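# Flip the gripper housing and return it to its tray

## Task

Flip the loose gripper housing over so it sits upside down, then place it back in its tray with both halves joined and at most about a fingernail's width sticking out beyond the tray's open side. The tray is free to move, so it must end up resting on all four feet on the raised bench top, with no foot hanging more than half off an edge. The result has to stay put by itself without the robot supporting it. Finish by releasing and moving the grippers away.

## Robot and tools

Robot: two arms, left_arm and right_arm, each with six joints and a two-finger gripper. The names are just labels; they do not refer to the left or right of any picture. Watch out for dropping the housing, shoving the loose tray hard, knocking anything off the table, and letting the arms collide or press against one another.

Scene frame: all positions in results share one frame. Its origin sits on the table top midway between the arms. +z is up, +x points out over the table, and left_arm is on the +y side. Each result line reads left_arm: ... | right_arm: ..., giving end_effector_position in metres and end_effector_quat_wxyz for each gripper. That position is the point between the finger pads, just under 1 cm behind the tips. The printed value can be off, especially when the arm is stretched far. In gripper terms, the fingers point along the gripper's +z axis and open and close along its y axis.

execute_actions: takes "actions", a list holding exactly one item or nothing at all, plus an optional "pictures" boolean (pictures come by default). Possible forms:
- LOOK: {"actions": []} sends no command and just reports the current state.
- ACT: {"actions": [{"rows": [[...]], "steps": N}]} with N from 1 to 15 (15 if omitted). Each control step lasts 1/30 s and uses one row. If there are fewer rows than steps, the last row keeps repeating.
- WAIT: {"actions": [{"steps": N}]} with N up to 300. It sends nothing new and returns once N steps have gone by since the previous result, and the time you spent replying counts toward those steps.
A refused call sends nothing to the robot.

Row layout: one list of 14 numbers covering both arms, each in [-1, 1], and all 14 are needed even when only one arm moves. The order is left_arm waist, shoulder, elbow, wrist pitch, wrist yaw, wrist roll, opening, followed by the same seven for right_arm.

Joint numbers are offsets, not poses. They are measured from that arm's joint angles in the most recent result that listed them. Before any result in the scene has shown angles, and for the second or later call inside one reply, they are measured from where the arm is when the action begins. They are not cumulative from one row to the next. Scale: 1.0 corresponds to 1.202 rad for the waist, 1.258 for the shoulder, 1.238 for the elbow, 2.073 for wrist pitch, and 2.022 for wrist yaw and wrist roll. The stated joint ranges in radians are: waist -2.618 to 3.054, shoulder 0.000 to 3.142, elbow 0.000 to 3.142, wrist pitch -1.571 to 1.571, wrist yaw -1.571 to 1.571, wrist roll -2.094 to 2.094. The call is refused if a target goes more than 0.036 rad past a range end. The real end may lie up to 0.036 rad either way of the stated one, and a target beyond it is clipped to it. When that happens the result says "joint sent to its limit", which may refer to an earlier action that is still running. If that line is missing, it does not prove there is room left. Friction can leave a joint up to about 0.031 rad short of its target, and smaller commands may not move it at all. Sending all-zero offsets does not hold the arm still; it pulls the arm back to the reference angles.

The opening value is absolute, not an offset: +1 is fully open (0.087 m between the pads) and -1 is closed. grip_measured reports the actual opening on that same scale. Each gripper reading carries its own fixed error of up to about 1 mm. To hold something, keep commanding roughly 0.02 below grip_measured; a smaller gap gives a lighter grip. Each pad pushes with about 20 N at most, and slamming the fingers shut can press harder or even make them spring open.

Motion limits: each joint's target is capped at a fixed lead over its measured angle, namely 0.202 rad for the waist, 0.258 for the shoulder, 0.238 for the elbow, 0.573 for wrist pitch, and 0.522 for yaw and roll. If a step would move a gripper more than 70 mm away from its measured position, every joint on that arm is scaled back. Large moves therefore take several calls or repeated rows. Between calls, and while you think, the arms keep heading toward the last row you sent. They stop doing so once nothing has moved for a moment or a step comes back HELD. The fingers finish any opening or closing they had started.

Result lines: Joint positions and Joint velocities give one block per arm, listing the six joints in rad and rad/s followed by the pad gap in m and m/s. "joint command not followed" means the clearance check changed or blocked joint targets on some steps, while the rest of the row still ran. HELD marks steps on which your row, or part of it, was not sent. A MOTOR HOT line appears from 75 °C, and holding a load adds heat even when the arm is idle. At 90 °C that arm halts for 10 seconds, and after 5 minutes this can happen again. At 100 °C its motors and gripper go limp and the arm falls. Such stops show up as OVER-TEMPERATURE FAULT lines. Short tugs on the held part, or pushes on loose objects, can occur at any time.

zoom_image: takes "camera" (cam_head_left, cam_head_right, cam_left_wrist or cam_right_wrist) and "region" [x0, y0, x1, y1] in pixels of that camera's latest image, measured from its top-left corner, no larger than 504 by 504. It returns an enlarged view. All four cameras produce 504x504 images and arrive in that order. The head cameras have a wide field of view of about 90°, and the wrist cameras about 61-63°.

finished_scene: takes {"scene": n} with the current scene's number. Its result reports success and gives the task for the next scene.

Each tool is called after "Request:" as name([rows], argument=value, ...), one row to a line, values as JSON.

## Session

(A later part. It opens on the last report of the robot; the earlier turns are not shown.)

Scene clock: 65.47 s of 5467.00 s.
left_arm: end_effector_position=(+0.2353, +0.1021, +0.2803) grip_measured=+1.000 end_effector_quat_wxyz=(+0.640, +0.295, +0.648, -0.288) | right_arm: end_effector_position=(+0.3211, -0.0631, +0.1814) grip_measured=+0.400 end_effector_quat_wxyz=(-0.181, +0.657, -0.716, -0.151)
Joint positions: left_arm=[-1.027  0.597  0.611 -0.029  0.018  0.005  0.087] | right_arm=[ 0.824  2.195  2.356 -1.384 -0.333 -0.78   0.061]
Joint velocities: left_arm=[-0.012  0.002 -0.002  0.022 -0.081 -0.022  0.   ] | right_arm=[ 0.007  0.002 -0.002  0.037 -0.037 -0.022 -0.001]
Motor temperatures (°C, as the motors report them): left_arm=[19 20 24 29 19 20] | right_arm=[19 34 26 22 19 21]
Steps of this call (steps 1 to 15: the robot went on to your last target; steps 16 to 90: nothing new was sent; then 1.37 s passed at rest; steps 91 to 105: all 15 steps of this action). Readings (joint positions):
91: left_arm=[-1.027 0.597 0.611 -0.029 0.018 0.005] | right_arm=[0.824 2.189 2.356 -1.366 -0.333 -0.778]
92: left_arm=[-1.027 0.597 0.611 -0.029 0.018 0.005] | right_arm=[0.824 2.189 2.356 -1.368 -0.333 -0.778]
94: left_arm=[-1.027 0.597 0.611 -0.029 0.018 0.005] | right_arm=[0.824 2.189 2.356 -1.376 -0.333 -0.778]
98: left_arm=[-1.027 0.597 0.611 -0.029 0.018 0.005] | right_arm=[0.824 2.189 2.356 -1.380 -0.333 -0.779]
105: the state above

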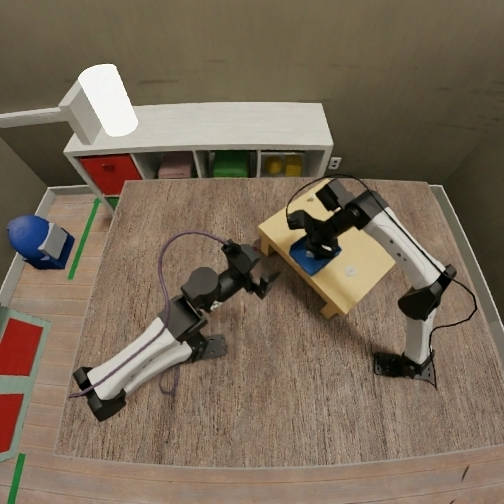

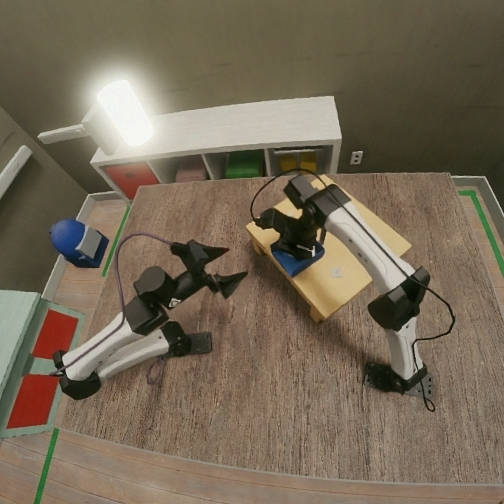

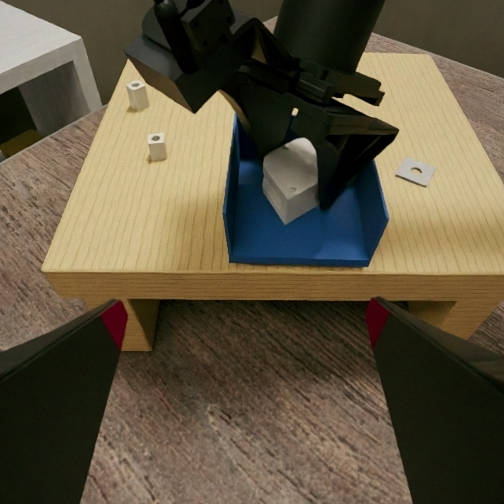

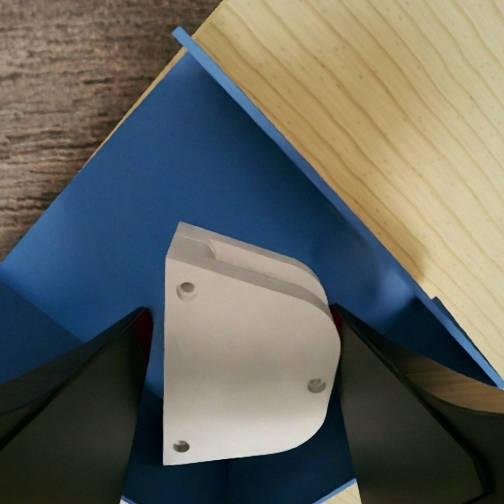

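Request:
execute_actions([
  {"rows":[[0,0,0,0,0,0,1, 0,0,0,0,0,0,0.37],[0,0,0,0,0,0,1, 0,0,0,0,0,0,0.34],[0,0,0,0,0,0,1, 0,0,0,0,0,0,0.31],[0,0,0,0,0,0,1, 0,0,0,0,0,0,0.28],[0,0,0,0,0,0,1, 0,0,0,0,0,0,0.25],[0,0,0,0,0,0,1, 0,0,0,0,0,0,0.22],[0,0,0,0,0,0,1, 0,0,0,0,0,0,0.2]],"steps":12},
], pictures=false)

Request:
execute_actions([
  {"rows":[[0,0,0,0,0,0,1, 0.008,0,0,0,0,0,0.2],[0,0,0,0,0,0,1, 0.014,0,0,0,0,0,0.2],[0,0,0,0,0,0,1, 0.02,0,0,0,0,0,0.2],[0,0,0,0,0,0,1, 0.026,0,0,0,0,0,0.2],[0,0,0,0,0,0,1, 0.032,0,0,0,0,0,0.2],[0,0,0,0,0,0,1, 0.038,0,0,0,0,0,0.2],[0,0,0,0,0,0,1, 0.044,0,0,0,0,0,0.2],[0,0,0,0,0,0,1, 0.05,0,0,0,0,0,0.2]]},
])

Scene clock: 71.13 s of 5467.00 s.
left_arm: end_effector_position=(+0.2353, +0.1021, +0.2803) grip_measured=+1.000 end_effector_quat_wxyz=(+0.640, +0.295, +0.648, -0.288) | right_arm: end_effector_position=(+0.3213, -0.0629, +0.1813) grip_measured=+0.205 end_effector_quat_wxyz=(-0.181, +0.657, -0.716, -0.151)
Joint positions: left_arm=[-1.027  0.597  0.611 -0.029  0.018  0.005  0.087] | right_arm=[ 0.824  2.196  2.356 -1.383 -0.333 -0.78   0.053]
Joint velocities: left_arm=[ 0.027 -0.002  0.007  0.051 -0.007 -0.022  0.   ] | right_arm=[ 0.007 -0.007  0.007  0.022  0.022 -0.066 -0.001]
Motor temperatures (°C, as the motors report them): left_arm=[19 20 25 30 19 20] | right_arm=[19 34 26 22 19 21]
Steps of this call (steps 1 to 15: the robot went on to your last target; steps 16 to 90: nothing new was sent; then 2.27 s passed at rest; steps 91 to 102: all 12 steps of this action). Readings (joint positions):
91: left_arm=[-1.027 0.597 0.611 -0.029 0.018 0.005] | right_arm=[0.824 2.196 2.356 -1.384 -0.333 -0.780]
92: left_arm=[-1.027 0.597 0.611 -0.029 0.018 0.005] | right_arm=[0.824 2.196 2.356 -1.383 -0.333 -0.780]
94: left_arm=[-1.027 0.597 0.611 -0.029 0.018 0.005] | right_arm=[0.824 2.196 2.356 -1.383 -0.333 -0.780]
98: left_arm=[-1.027 0.597 0.611 -0.029 0.018 0.005] | right_arm=[0.824 2.196 2.356 -1.383 -0.333 -0.780]
102: the state above

Scene clock: 71.63 s of 5467.00 s.
left_arm: end_effector_position=(+0.2353, +0.1021, +0.2803) grip_measured=+1.000 end_effector_quat_wxyz=(+0.640, +0.295, +0.648, -0.288) | right_arm: end_effector_position=(+0.3031, -0.0426, +0.1813) grip_measured=+0.205 end_effector_quat_wxyz=(-0.177, +0.678, -0.696, -0.157)
Joint positions: left_arm=[-1.027  0.597  0.611 -0.029  0.018  0.005  0.087] | right_arm=[ 0.883  2.196  2.356 -1.382 -0.333 -0.78   0.053]
Joint velocities: left_arm=[-0.002 -0.012 -0.007 -0.007 -0.037 -0.051  0.   ] | right_arm=[ 0.002 -0.002 -0.002 -0.051  0.066 -0.007 -0.   ]
Motor temperatures (°C, as the motors report them): left_arm=[19 20 25 30 19 20] | right_arm=[19 35 26 22 19 21]
Steps of this call (steps 1 to 15: all 15 steps of this action). Readings (joint positions):
1: left_arm=[-1.027 0.597 0.611 -0.029 0.018 0.005] | right_arm=[0.824 2.196 2.356 -1.383 -0.333 -0.780]
2: left_arm=[-1.027 0.597 0.611 -0.029 0.018 0.005] | right_arm=[0.825 2.196 2.356 -1.383 -0.333 -0.780]
4: left_arm=[-1.027 0.597 0.611 -0.029 0.018 0.005] | right_arm=[0.830 2.196 2.356 -1.383 -0.333 -0.780]
8: left_arm=[-1.027 0.597 0.611 -0.029 0.018 0.005] | right_arm=[0.857 2.196 2.356 -1.382 -0.333 -0.780]
15: the state above

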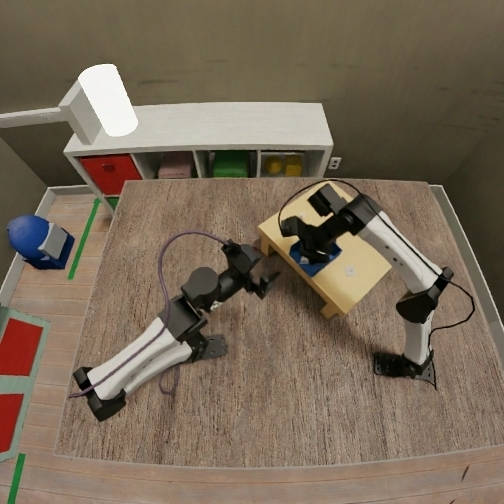

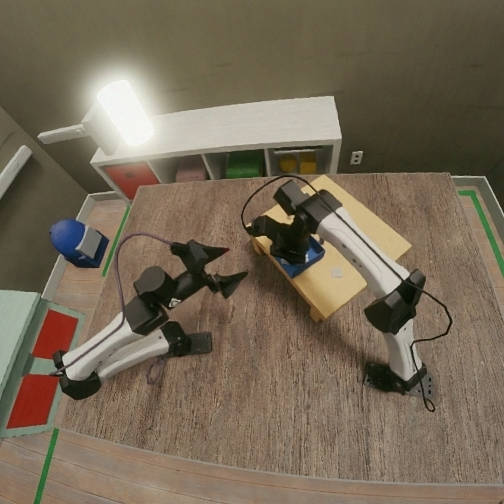

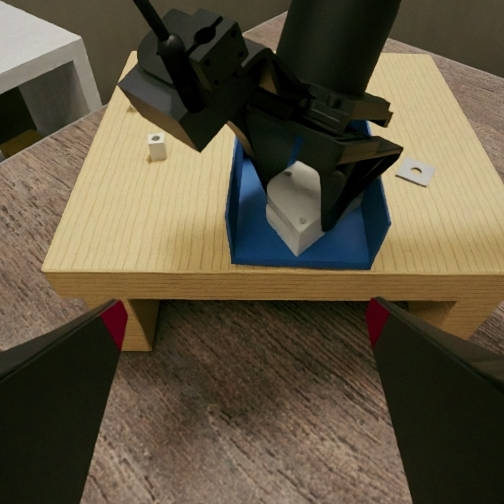

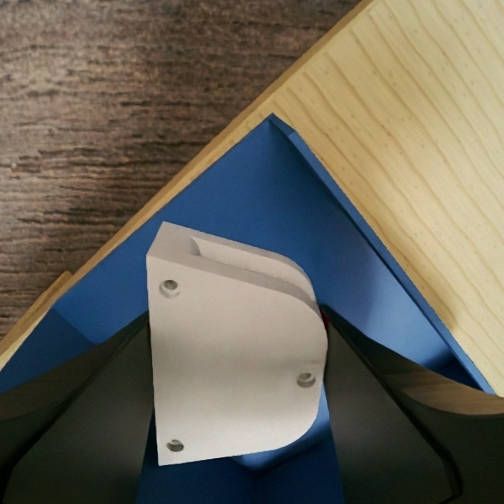

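Request:
execute_actions([
  {"rows":[[0,0,0,0,0,0,1, 0.008,0,0,0,0,0,0.19],[0,0,0,0,0,0,1, 0.014,0,0,0,0,0,0.19],[0,0,0,0,0,0,1, 0.02,0,0,0,0,0,0.19],[0,0,0,0,0,0,1, 0.026,0,0,0,0,0,0.19],[0,0,0,0,0,0,1, 0.032,0,0,0,0,0,0.19],[0,0,0,0,0,0,1, 0.038,0,0,0,0,0,0.19],[0,0,0,0,0,0,1, 0.044,0,0,0,0,0,0.19],[0,0,0,0,0,0,1, 0.05,0,0,0,0,0,0.19],[0,0,0,0,0,0,1, 0.056,0,0,0,0,0,0.19],[0,0,0,0,0,0,1, 0.062,0,0,0,0,0,0.19],[0,0,0,0,0,0,1, 0.068,0,0,0,0,0,0.19]]},
], pictures=false)

Request:
execute_actions([
  {"steps":6},
])

Scene clock: 76.47 s of 5467.00 s.
left_arm: end_effector_position=(+0.2353, +0.1021, +0.2803) grip_measured=+1.000 end_effector_quat_wxyz=(+0.640, +0.295, +0.648, -0.288) | right_arm: end_effector_position=(+0.2766, -0.0171, +0.1814) grip_measured=+0.203 end_effector_quat_wxyz=(-0.171, +0.705, -0.669, -0.163)
Joint positions: left_arm=[-1.027  0.597  0.611 -0.029  0.018  0.005  0.087] | right_arm=[ 0.962  2.196  2.356 -1.381 -0.332 -0.78   0.053]
Joint velocities: left_arm=[-0.007 -0.017 -0.012  0.007  0.022  0.066  0.   ] | right_arm=[ 0.022  0.012 -0.002  0.066  0.051  0.066 -0.   ]
Motor temperatures (°C, as the motors report them): left_arm=[19 20 25 30 19 20] | right_arm=[19 35 26 22 19 21]
Steps of this call (steps 1 to 15: the robot went on to your last target; steps 16 to 90: nothing new was sent; then 1.33 s passed at rest; steps 91 to 105: all 15 steps of this action). Readings (joint positions):
91: left_arm=[-1.027 0.597 0.611 -0.029 0.018 0.005] | right_arm=[0.883 2.196 2.356 -1.382 -0.333 -0.780]
92: left_arm=[-1.027 0.597 0.611 -0.029 0.018 0.005] | right_arm=[0.883 2.196 2.356 -1.382 -0.333 -0.780]
94: left_arm=[-1.027 0.597 0.611 -0.029 0.018 0.005] | right_arm=[0.888 2.196 2.356 -1.382 -0.332 -0.780]
98: left_arm=[-1.027 0.597 0.611 -0.029 0.018 0.005] | right_arm=[0.915 2.196 2.356 -1.382 -0.332 -0.780]
105: the state above

Scene clock: 76.67 s of 5467.00 s.
left_arm: end_effector_position=(+0.2353, +0.1021, +0.2803) grip_measured=+1.000 end_effector_quat_wxyz=(+0.640, +0.295, +0.648, -0.288) | right_arm: end_effector_position=(+0.2765, -0.0169, +0.1814) grip_measured=+0.203 end_effector_quat_wxyz=(-0.171, +0.705, -0.669, -0.163)
Joint positions: left_arm=[-1.027  0.597  0.611 -0.029  0.018  0.005  0.087] | right_arm=[ 0.962  2.196  2.356 -1.381 -0.332 -0.78   0.053]
Joint velocities: left_arm=[ 0.002  0.002  0.002 -0.022 -0.007  0.022  0.   ] | right_arm=[ 0.022 -0.012  0.017  0.066 -0.066 -0.051  0.001]
Motor temperatures (°C, as the motors report them): left_arm=[19 20 25 30 19 20] | right_arm=[19 35 26 22 19 21]
Steps of this call (steps 1 to 6: the robot went on to your last target). Readings (joint positions):
1: left_arm=[-1.027 0.597 0.611 -0.029 0.018 0.005] | right_arm=[0.962 2.196 2.356 -1.381 -0.332 -0.780]
2: left_arm=[-1.027 0.597 0.611 -0.029 0.018 0.005] | right_arm=[0.962 2.196 2.356 -1.381 -0.332 -0.780]
4: left_arm=[-1.027 0.597 0.611 -0.029 0.018 0.005] | right_arm=[0.962 2.196 2.356 -1.381 -0.332 -0.780]
6: the state above

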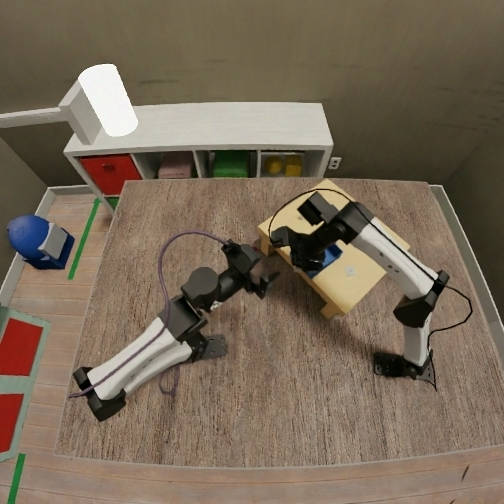

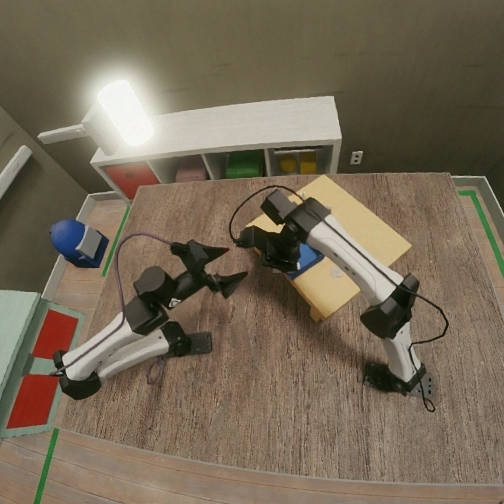

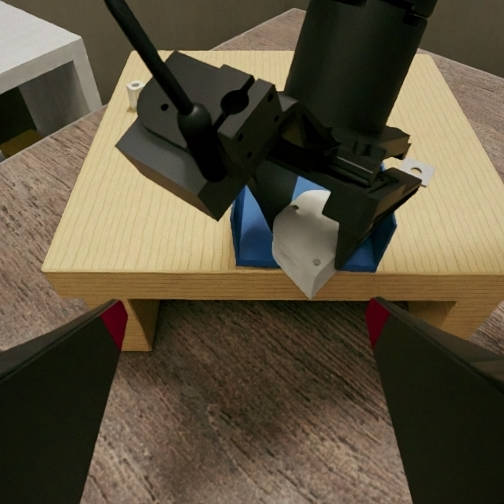

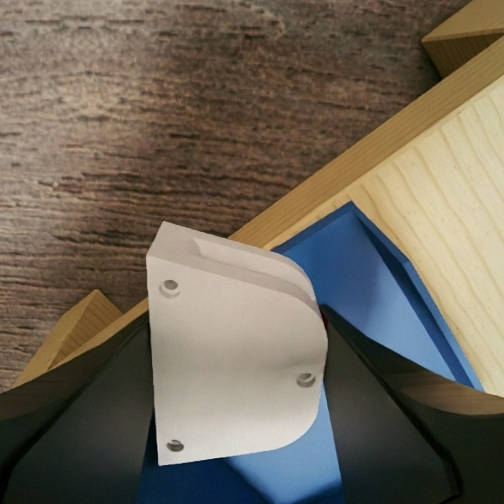

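Request:
execute_actions([
  {"rows":[[0,0,0,0,0,0,1, 0,0,0,0,0,0,0.25],[0,0,0,0,0,0,1, 0,0,0,0,0,0,0.3],[0,0,0,0,0,0,1, 0,0,0,0,0,0,0.32],[0,0,0,0,0,0,1, 0,-0.02,0,0.01,0,0,0.32],[0,0,0,0,0,0,1, 0,-0.035,0,0.015,0,0,0.32],[0,0,0,0,0,0,1, 0,-0.05,0,0.02,0,0,0.32],[0,0,0,0,0,0,1, 0,-0.07,0,0.02,0,0,0.32],[0,0,0,0,0,0,1, 0,-0.09,0,0.02,0,0,0.32],[0,0,0,0,0,0,1, 0,-0.12,0,0.02,0,0,0.32],[0,0,0,0,0,0,1, 0,-0.16,0,0,0,0,0.32],[0,0,0,0,0,0,1, 0,-0.2,0,-0.03,0,0,0.5],[0,0,0,0,0,0,1, 0,-0.25,-0.05,-0.05,0,0,0.8],[0,0,0,0,0,0,1, 0,-0.32,-0.1,-0.06,0,0,1]]},
], pictures=false)

Request:
execute_actions([
  {"steps":15},
])

Scene clock: 80.80 s of 5467.00 s.
left_arm: end_effector_position=(+0.2353, +0.1021, +0.2803) grip_measured=+1.000 end_effector_quat_wxyz=(+0.640, +0.295, +0.648, -0.288) | right_arm: end_effector_position=(+0.2381, -0.0554, +0.2834) grip_measured=+1.000 end_effector_quat_wxyz=(-0.263, +0.701, -0.643, -0.160)
Joint positions: left_arm=[-1.027  0.597  0.611 -0.029  0.018  0.005  0.087] | right_arm=[ 0.962  1.892  2.282 -1.421 -0.332 -0.78   0.087]
Joint velocities: left_arm=[ 0.002  0.002  0.007 -0.007  0.022  0.007  0.   ] | right_arm=[ 0.007 -1.556 -0.496 -0.549 -0.095 -0.022  0.   ]
Motor temperatures (°C, as the motors report them): left_arm=[19 20 25 30 19 20] | right_arm=[19 36 26 22 19 21]
Steps of this call (steps 1 to 15: the robot went on to your last target; steps 16 to 90: nothing new was sent; then 0.63 s passed at rest; steps 91 to 105: all 15 steps of this action). Readings (joint positions):
91: left_arm=[-1.027 0.597 0.611 -0.029 0.018 0.005] | right_arm=[0.962 2.196 2.356 -1.381 -0.332 -0.780]
92: left_arm=[-1.027 0.597 0.611 -0.029 0.018 0.005] | right_arm=[0.962 2.196 2.356 -1.381 -0.332 -0.780]
94: left_arm=[-1.027 0.597 0.611 -0.029 0.018 0.005] | right_arm=[0.962 2.196 2.356 -1.381 -0.332 -0.780]
98: left_arm=[-1.027 0.597 0.611 -0.029 0.018 0.005] | right_arm=[0.962 2.171 2.356 -1.372 -0.332 -0.780]
105: the state above

Scene clock: 81.30 s of 5467.00 s.
left_arm: end_effector_position=(+0.2353, +0.1021, +0.2803) grip_measured=+1.000 end_effector_quat_wxyz=(+0.640, +0.295, +0.648, -0.288) | right_arm: end_effector_position=(+0.2108, -0.0826, +0.3015) grip_measured=+1.000 end_effector_quat_wxyz=(-0.256, +0.702, -0.645, -0.160)
Joint positions: left_arm=[-1.027  0.597  0.611 -0.029  0.018  0.005  0.087] | right_arm=[ 0.962  1.792  2.245 -1.499 -0.332 -0.78   0.087]
Joint velocities: left_arm=[-0.012 -0.007 -0.012  0.007 -0.037 -0.022  0.   ] | right_arm=[ 0.002 -0.017  0.007  0.022  0.066 -0.007  0.   ]
Motor temperatures (°C, as the motors report them): left_arm=[19 20 25 30 19 20] | right_arm=[19 36 26 22 19 21]
Steps of this call (steps 1 to 15: the robot went on to your last target). Readings (joint positions):
1: left_arm=[-1.027 0.597 0.611 -0.029 0.018 0.005] | right_arm=[0.962 1.844 2.271 -1.440 -0.332 -0.780]
2: left_arm=[-1.027 0.597 0.611 -0.029 0.018 0.005] | right_arm=[0.962 1.807 2.270 -1.455 -0.332 -0.780]
4: left_arm=[-1.027 0.597 0.611 -0.029 0.018 0.005] | right_arm=[0.962 1.760 2.270 -1.470 -0.332 -0.780]
8: left_arm=[-1.027 0.597 0.611 -0.029 0.018 0.005] | right_arm=[0.962 1.762 2.262 -1.487 -0.332 -0.780]
15: the state above

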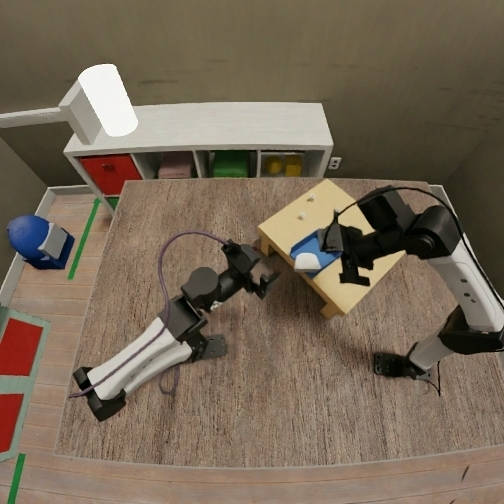

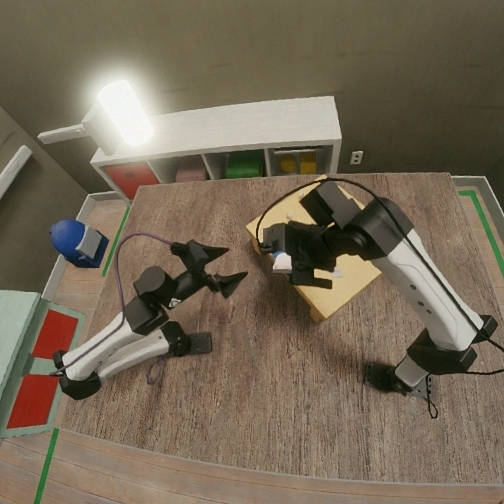

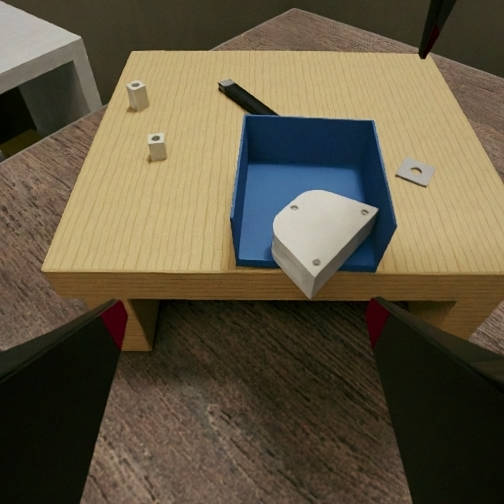

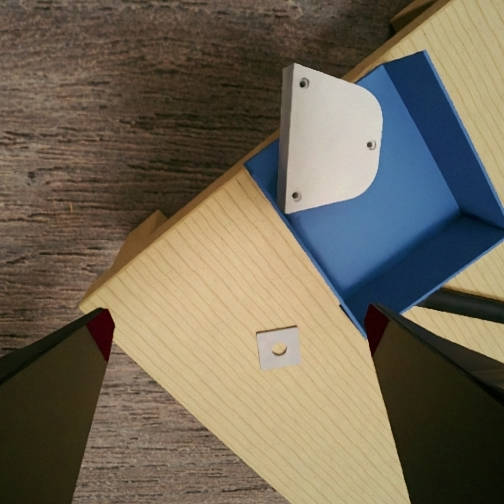

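Request:
execute_actions([
  {"rows":[[0,0.05,-0.1,0.08,0,-0.2,0.8, 0,0,0,0,0,0,1],[0,0.1,-0.2,0.16,0,-0.4,0.6, 0,0,0,0,0,0,1],[0,0.15,-0.3,0.25,0,-0.6,0.4, 0,0,0,0,0,0,1],[0,0.2,-0.42,0.35,0,-0.783,0.4, 0,0,0,0,0,0,1],[0,0.25,-0.42,0.4,0,-0.783,0.4, 0,0,0,0,0,0,1],[0,0.3,-0.42,0.45,0,-0.783,0.4, 0,0,0,0,0,0,1],[0,0.36,-0.42,0.5,0,-0.783,0.4, 0,0,0,0,0,0,1],[0,0.422,-0.42,0.523,0,-0.783,0.4, 0,0,0,0,0,0,1]]},
], pictures=false)

Request:
execute_actions([
  {"steps":25},
])

Scene clock: 86.33 s of 5467.00 s.
left_arm: end_effector_position=(+0.2263, +0.0516, +0.1236) grip_measured=+0.400 end_effector_quat_wxyz=(+0.303, -0.179, +0.734, -0.581) | right_arm: end_effector_position=(+0.2106, -0.0828, +0.3014) grip_measured=+1.000 end_effector_quat_wxyz=(-0.255, +0.702, -0.646, -0.160)
Joint positions: left_arm=[-1.027  1.135  0.077  0.916  0.018 -1.327  0.061] | right_arm=[ 0.962  1.792  2.245 -1.5   -0.332 -0.78   0.087]
Joint velocities: left_arm=[-0.012 -0.022 -0.012  0.872  0.007 -1.663  0.   ] | right_arm=[-0.007 -0.017  0.012  0.007  0.037  0.037  0.   ]
Motor temperatures (°C, as the motors report them): left_arm=[19 20 25 30 19 20] | right_arm=[19 35 26 22 19 21]
Steps of this call (steps 1 to 15: the robot went on to your last target; steps 16 to 90: nothing new was sent; then 1.53 s passed at rest; steps 91 to 105: all 15 steps of this action). Readings (joint positions):
91: left_arm=[-1.027 0.601 0.597 -0.001 0.018 -0.050] | right_arm=[0.962 1.792 2.245 -1.500 -0.332 -0.780]
92: left_arm=[-1.027 0.614 0.558 0.073 0.018 -0.139] | right_arm=[0.962 1.792 2.245 -1.500 -0.332 -0.780]
94: left_arm=[-1.027 0.699 0.434 0.279 0.018 -0.334] | right_arm=[0.962 1.792 2.245 -1.500 -0.332 -0.780]
98: left_arm=[-1.027 1.001 0.157 0.649 0.018 -0.724] | right_arm=[0.962 1.792 2.245 -1.500 -0.332 -0.780]
105: the state above

Scene clock: 87.17 s of 5467.00 s.
left_arm: end_effector_position=(+0.2280, +0.0479, +0.1629) grip_measured=+0.400 end_effector_quat_wxyz=(+0.246, -0.252, +0.670, -0.654) | right_arm: end_effector_position=(+0.2106, -0.0828, +0.3014) grip_measured=+1.000 end_effector_quat_wxyz=(-0.255, +0.702, -0.646, -0.160)
Joint positions: left_arm=[-1.027  1.135  0.077  1.034  0.018 -1.571  0.061] | right_arm=[ 0.962  1.792  2.245 -1.5   -0.332 -0.78   0.087]
Joint velocities: left_arm=[-0.012  0.002  0.002  0.022  0.051 -0.037 -0.001] | right_arm=[ 0.002 -0.017 -0.002  0.051 -0.051 -0.051  0.   ]
Motor temperatures (°C, as the motors report them): left_arm=[19 20 25 30 19 20] | right_arm=[19 35 26 22 19 21]
Steps of this call (steps 1 to 25: the robot went on to your last target). Readings (joint positions):
1: left_arm=[-1.027 1.135 0.077 0.942 0.018 -1.376] | right_arm=[0.962 1.792 2.245 -1.500 -0.332 -0.780]
2: left_arm=[-1.027 1.135 0.077 0.963 0.018 -1.416] | right_arm=[0.962 1.792 2.245 -1.500 -0.332 -0.780]
4: left_arm=[-1.027 1.135 0.077 0.991 0.018 -1.473] | right_arm=[0.962 1.792 2.245 -1.500 -0.332 -0.780]
8: left_arm=[-1.027 1.135 0.077 1.019 0.018 -1.532] | right_arm=[0.962 1.792 2.245 -1.500 -0.332 -0.780]
25: the state above

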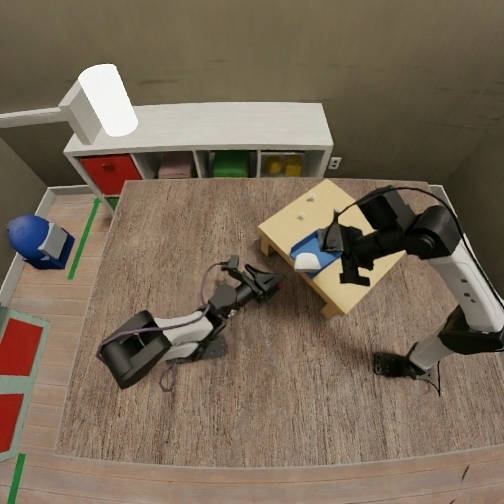

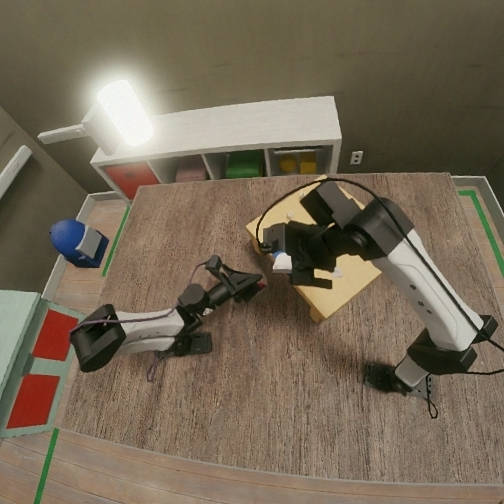

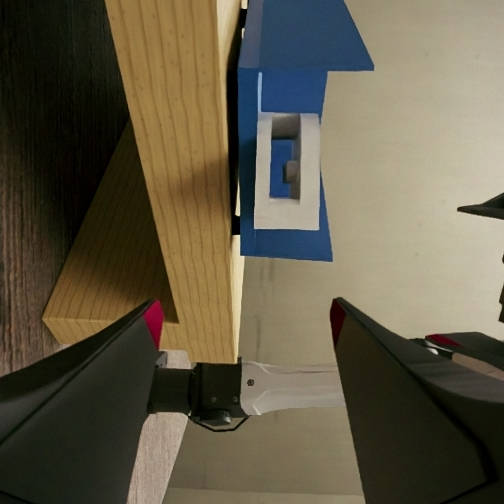

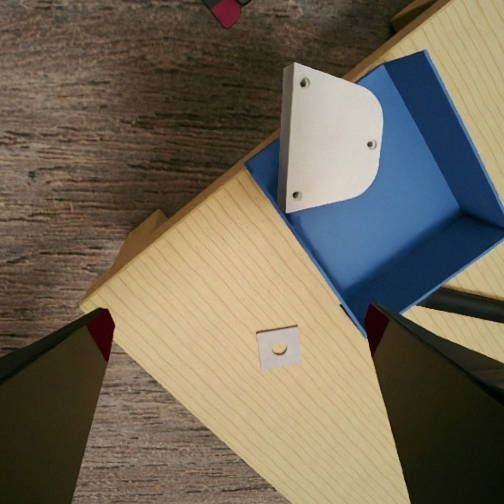

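Request:
execute_actions([
  {"rows":[[0.01,0.0,0.03,0.01,0,0,0.3, 0,0,0,0,0,0,1],[0.02,0.02,0.05,0.02,0,0,0.2, 0,0,0,0,0,0,1],[0.03,0.04,0.07,0.028,0,0,0.2, 0,0,0,0,0,0,1],[0.03,0.06,0.09,0.028,0,0,0.2, 0,0,0,0,0,0,1],[0.03,0.08,0.11,0.028,0,0,0.2, 0,0,0,0,0,0,1],[0.03,0.1,0.112,0.028,0,0,0.2, 0,0,0,0,0,0,1],[0.03,0.112,0.112,0.028,0,0,0.2, 0,0,0,0,0,0,1]]},
])

Scene clock: 94.73 s of 5467.00 s.
left_arm: end_effector_position=(+0.2569, +0.0309, +0.1828) grip_measured=+0.200 end_effector_quat_wxyz=(+0.259, -0.257, +0.655, -0.662) | right_arm: end_effector_position=(+0.2106, -0.0828, +0.3014) grip_measured=+1.000 end_effector_quat_wxyz=(-0.255, +0.702, -0.646, -0.160)
Joint positions: left_arm=[-0.999  1.265  0.202  1.073  0.019 -1.572  0.052] | right_arm=[ 0.962  1.792  2.245 -1.5   -0.332 -0.78   0.087]
Joint velocities: left_arm=[-0.002 -0.007  0.002  0.037 -0.037 -0.007 -0.001] | right_arm=[ 0.002 -0.002  0.002  0.022  0.022  0.022  0.   ]
Motor temperatures (°C, as the motors report them): left_arm=[19 20 25 31 19 20] | right_arm=[19 34 26 23 19 21]
Steps of this call (steps 1 to 15: the robot went on to your last target; steps 16 to 90: nothing new was sent; then 4.07 s passed at rest; steps 91 to 105: all 15 steps of this action). Readings (joint positions):
91: left_arm=[-1.026 1.135 0.078 1.034 0.018 -1.572] | right_arm=[0.962 1.792 2.245 -1.500 -0.332 -0.780]
92: left_arm=[-1.023 1.137 0.084 1.034 0.019 -1.572] | right_arm=[0.962 1.792 2.245 -1.500 -0.332 -0.780]
94: left_arm=[-1.008 1.161 0.117 1.042 0.019 -1.572] | right_arm=[0.962 1.792 2.245 -1.500 -0.332 -0.780]
98: left_arm=[-0.999 1.244 0.198 1.070 0.019 -1.572] | right_arm=[0.962 1.792 2.245 -1.500 -0.332 -0.780]
105: the state above

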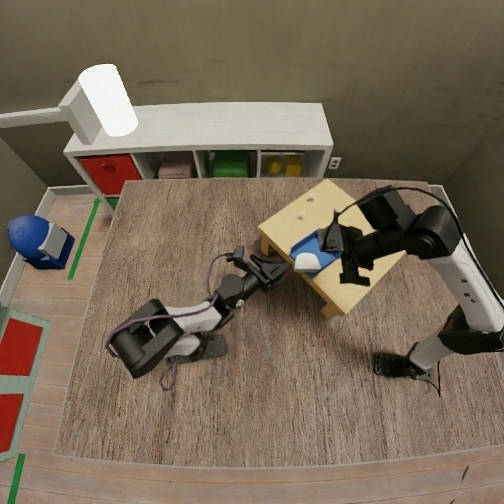

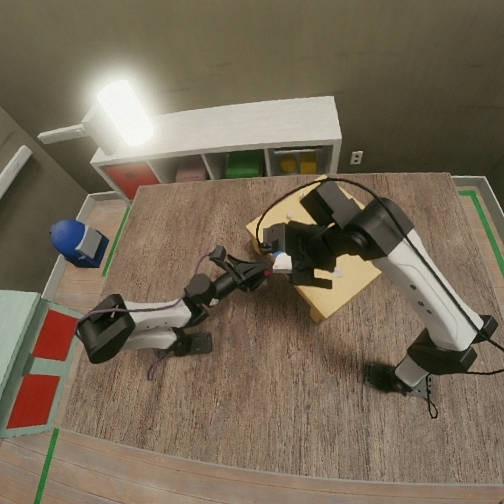

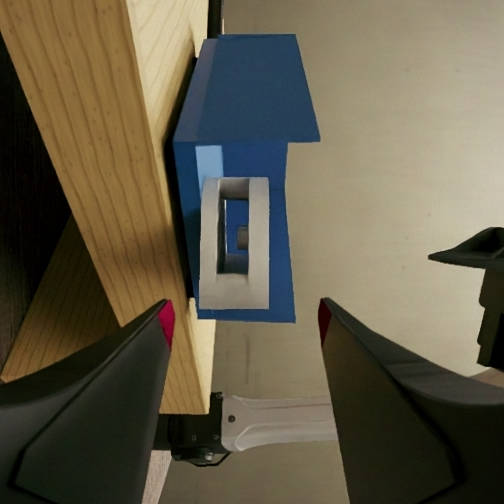

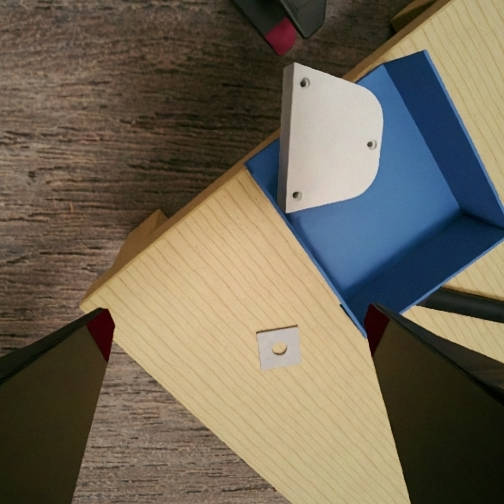

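Request:
execute_actions([
  {"rows":[[0,0.02,0.02,0.01,0,0,0.1, 0,0,0,0,0,0,1],[0,0.04,0.03,0.015,0,0,0, 0,0,0,0,0,0,1],[0,0.06,0.04,0.02,0,0,0, 0,0,0,0,0,0,1],[0,0.08,0.05,0.025,0,0,0, 0,0,0,0,0,0,1],[0,0.1,0.062,0.03,0,0,0, 0,0,0,0,0,0,1],[0,0.12,0.074,0.035,0,0,0, 0,0,0,0,0,0,1],[0,0.135,0.084,0.038,0,0,0, 0,0,0,0,0,0,1]]},
])

Scene clock: 98.63 s of 5467.00 s.
left_arm: end_effector_position=(+0.2751, +0.0120, +0.1736) grip_measured=+0.000 end_effector_quat_wxyz=(+0.256, -0.260, +0.663, -0.654) | right_arm: end_effector_position=(+0.2106, -0.0828, +0.3014) grip_measured=+1.000 end_effector_quat_wxyz=(-0.255, +0.702, -0.646, -0.160)
Joint positions: left_arm=[-0.999  1.424  0.284  1.126  0.019 -1.572  0.044] | right_arm=[ 0.962  1.792  2.245 -1.5   -0.332 -0.78   0.087]
Joint velocities: left_arm=[-0.027 -0.007 -0.022  0.037 -0.022 -0.037 -0.   ] | right_arm=[ 0.007  0.002  0.007  0.066 -0.066 -0.022  0.   ]
Motor temperatures (°C, as the motors report them): left_arm=[19 20 25 31 19 20] | right_arm=[19 34 26 23 19 21]
Steps of this call (steps 1 to 15: the robot went on to your last target; steps 16 to 90: nothing new was sent; then 0.40 s passed at rest; steps 91 to 105: all 15 steps of this action). Readings (joint positions):
91: left_arm=[-0.999 1.266 0.202 1.074 0.019 -1.572] | right_arm=[0.962 1.792 2.245 -1.500 -0.332 -0.780]
92: left_arm=[-0.999 1.273 0.204 1.078 0.019 -1.572] | right_arm=[0.962 1.792 2.245 -1.500 -0.332 -0.780]
94: left_arm=[-0.999 1.308 0.220 1.087 0.019 -1.572] | right_arm=[0.962 1.792 2.245 -1.500 -0.332 -0.780]
98: left_arm=[-0.999 1.405 0.272 1.108 0.019 -1.572] | right_arm=[0.962 1.792 2.245 -1.500 -0.332 -0.780]
105: the state above

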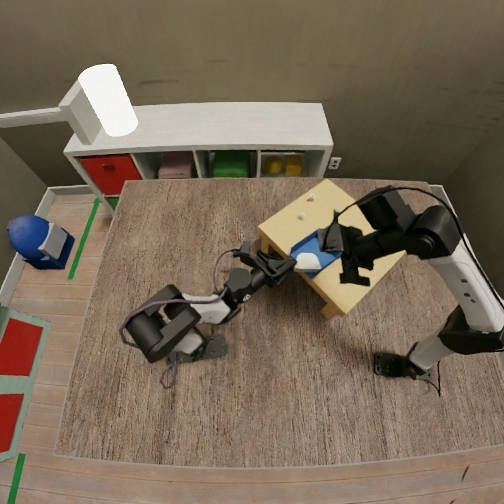

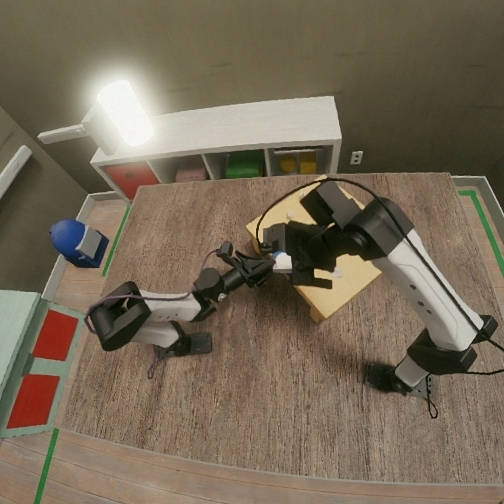

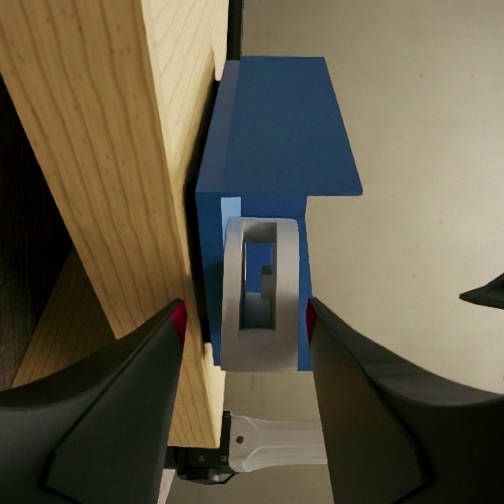

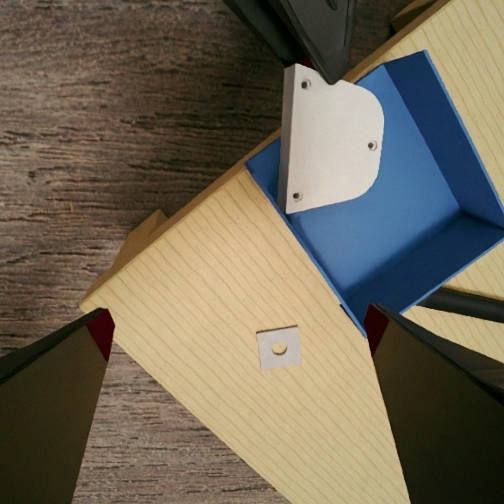

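Request:
execute_actions([
  {"rows":[[-0.01,0,0.02,0.015,0,0,0, 0,0,0,0,0,0,1],[-0.02,0.01,0.03,0.016,0,0,0, 0,0,0,0,0,0,1],[-0.032,0.02,0.036,0.016,0,0,0, 0,0,0,0,0,0,1],[-0.032,0.028,0.036,0.016,0,0,0, 0,0,0,0,0,0,1]]},
])

Scene clock: 102.00 s of 5467.00 s.
left_arm: end_effector_position=(+0.2696, +0.0003, +0.1780) grip_measured=+0.000 end_effector_quat_wxyz=(+0.248, -0.249, +0.662, -0.662) | right_arm: end_effector_position=(+0.2106, -0.0828, +0.3014) grip_measured=+1.000 end_effector_quat_wxyz=(-0.255, +0.702, -0.646, -0.160)
Joint positions: left_arm=[-1.03   1.447  0.308  1.139  0.018 -1.572  0.044] | right_arm=[ 0.962  1.792  2.245 -1.5   -0.332 -0.78   0.087]
Joint velocities: left_arm=[-0.002 -0.007 -0.002 -0.066  0.022  0.022  0.001] | right_arm=[ 0.002  0.002 -0.007  0.007 -0.066  0.022  0.   ]
Motor temperatures (°C, as the motors report them): left_arm=[19 20 25 32 19 20] | right_arm=[19 34 26 23 19 21]
Steps of this call (steps 1 to 15: the robot went on to your last target; steps 16 to 86: nothing new was sent; steps 87 to 101: all 15 steps of this action). Readings (joint positions):
87: left_arm=[-0.999 1.424 0.284 1.131 0.019 -1.572] | right_arm=[0.962 1.792 2.245 -1.500 -0.332 -0.780]
88: left_arm=[-1.002 1.424 0.285 1.132 0.019 -1.572] | right_arm=[0.962 1.792 2.245 -1.500 -0.332 -0.780]
90: left_arm=[-1.017 1.431 0.296 1.135 0.018 -1.572] | right_arm=[0.962 1.792 2.245 -1.500 -0.332 -0.780]
94: left_arm=[-1.030 1.446 0.308 1.139 0.018 -1.572] | right_arm=[0.962 1.792 2.245 -1.500 -0.332 -0.780]
101: the state above

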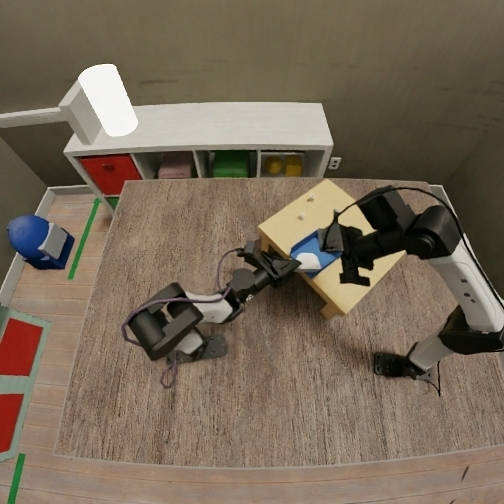

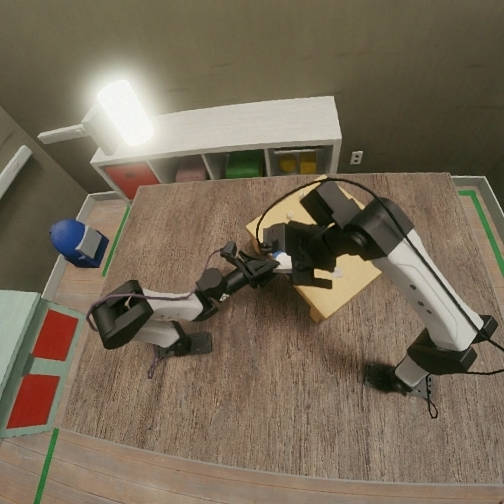

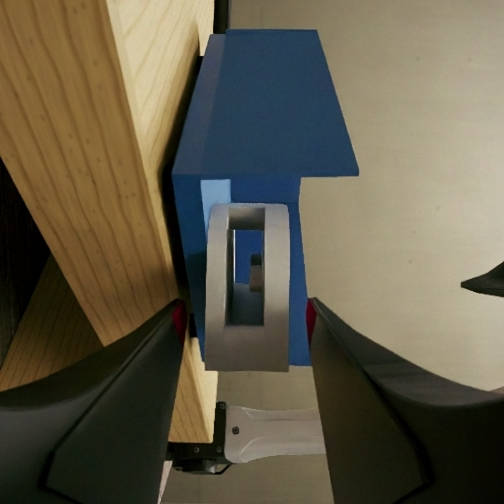

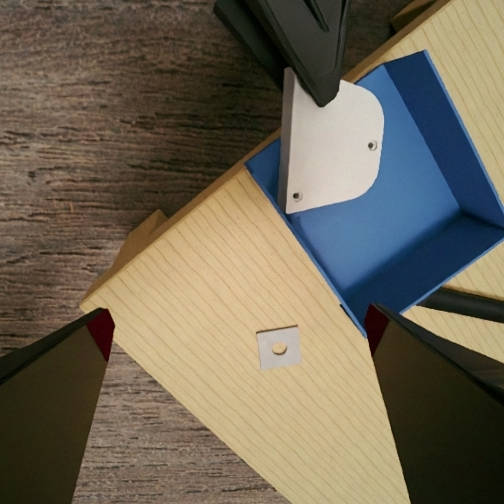

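Good. Close.

Request:
execute_actions([
  {"rows":[[0,0,0,0,0,0,-0.05, 0,0,0,0,0,0,1],[0,0,0,0,0,0,-0.1, 0,0,0,0,0,0,1],[0,0,0,0,0,0,-0.15, 0,0,0,0,0,0,1],[0,0,0,0,0,0,-0.2, 0,0,0,0,0,0,1],[0,0,0,0,0,0,-0.25, 0,0,0,0,0,0,1],[0,0,0,0,0,0,-0.29, 0,0,0,0,0,0,1],[0,0,0,0,0,0,-0.32, 0,0,0,0,0,0,1],[0,0,0,0,0,0,-0.35, 0,0,0,0,0,0,1],[0,0,0,0,0,0,-0.38, 0,0,0,0,0,0,1],[0,0,0,0,0,0,-0.41, 0,0,0,0,0,0,1],[0,0,0,0,0,0,-0.44, 0,0,0,0,0,0,1],[0,0,0,0,0,0,-0.47, 0,0,0,0,0,0,1]]},
])

Scene clock: 105.70 s of 5467.00 s.
left_arm: end_effector_position=(+0.2696, +0.0003, +0.1785) grip_measured=-0.394 end_effector_quat_wxyz=(+0.248, -0.248, +0.661, -0.663) | right_arm: end_effector_position=(+0.2106, -0.0828, +0.3014) grip_measured=+1.000 end_effector_quat_wxyz=(-0.255, +0.702, -0.646, -0.160)
Joint positions: left_arm=[-1.03   1.447  0.308  1.141  0.018 -1.572  0.027] | right_arm=[ 0.962  1.792  2.245 -1.5   -0.332 -0.78   0.087]
Joint velocities: left_arm=[-0.002 -0.017 -0.007  0.051 -0.037 -0.007 -0.   ] | right_arm=[ 0.002 -0.002 -0.017  0.037 -0.037 -0.022  0.   ]
Motor temperatures (°C, as the motors report them): left_arm=[19 20 25 32 19 20] | right_arm=[19 34 26 23 19 21]
Steps of this call (steps 1 to 15: the robot went on to your last target; steps 16 to 90: nothing new was sent; then 0.20 s passed at rest; steps 91 to 105: all 15 steps of this action). Readings (joint positions):
91: left_arm=[-1.030 1.447 0.308 1.139 0.018 -1.572] | right_arm=[0.962 1.792 2.245 -1.500 -0.332 -0.780]
92: left_arm=[-1.030 1.447 0.308 1.139 0.018 -1.572] | right_arm=[0.962 1.792 2.245 -1.500 -0.332 -0.780]
94: left_arm=[-1.030 1.447 0.308 1.139 0.018 -1.572] | right_arm=[0.962 1.792 2.245 -1.500 -0.332 -0.780]
98: left_arm=[-1.030 1.447 0.308 1.139 0.018 -1.572] | right_arm=[0.962 1.792 2.245 -1.500 -0.332 -0.780]
105: the state above

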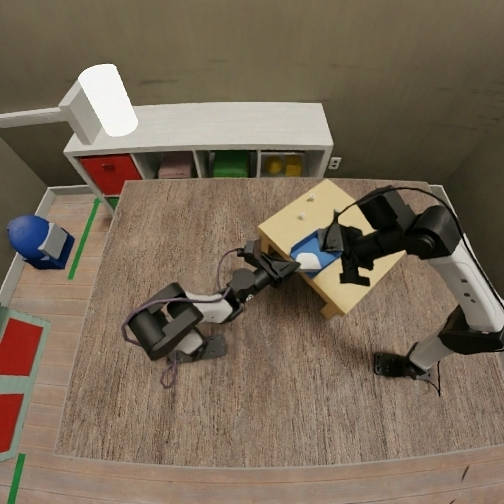

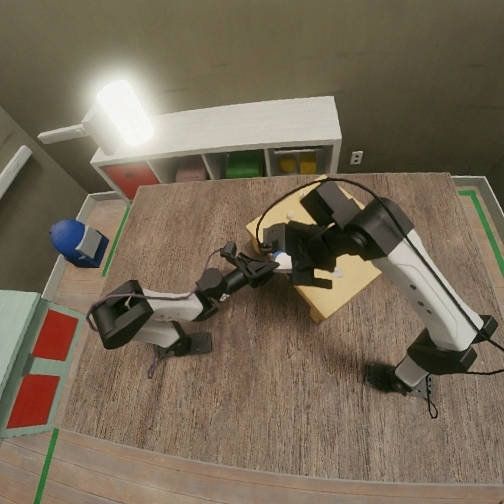

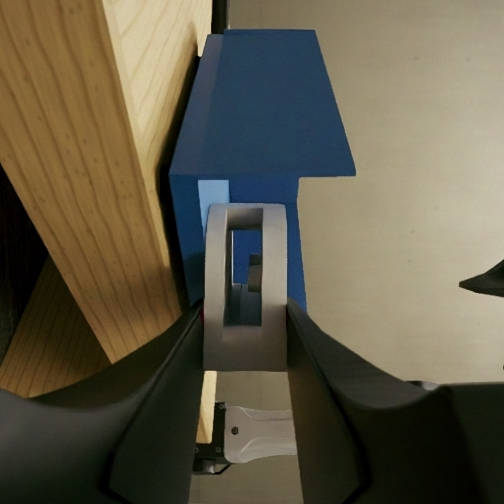

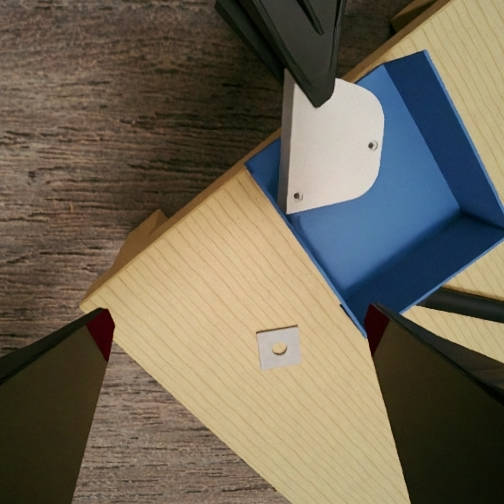

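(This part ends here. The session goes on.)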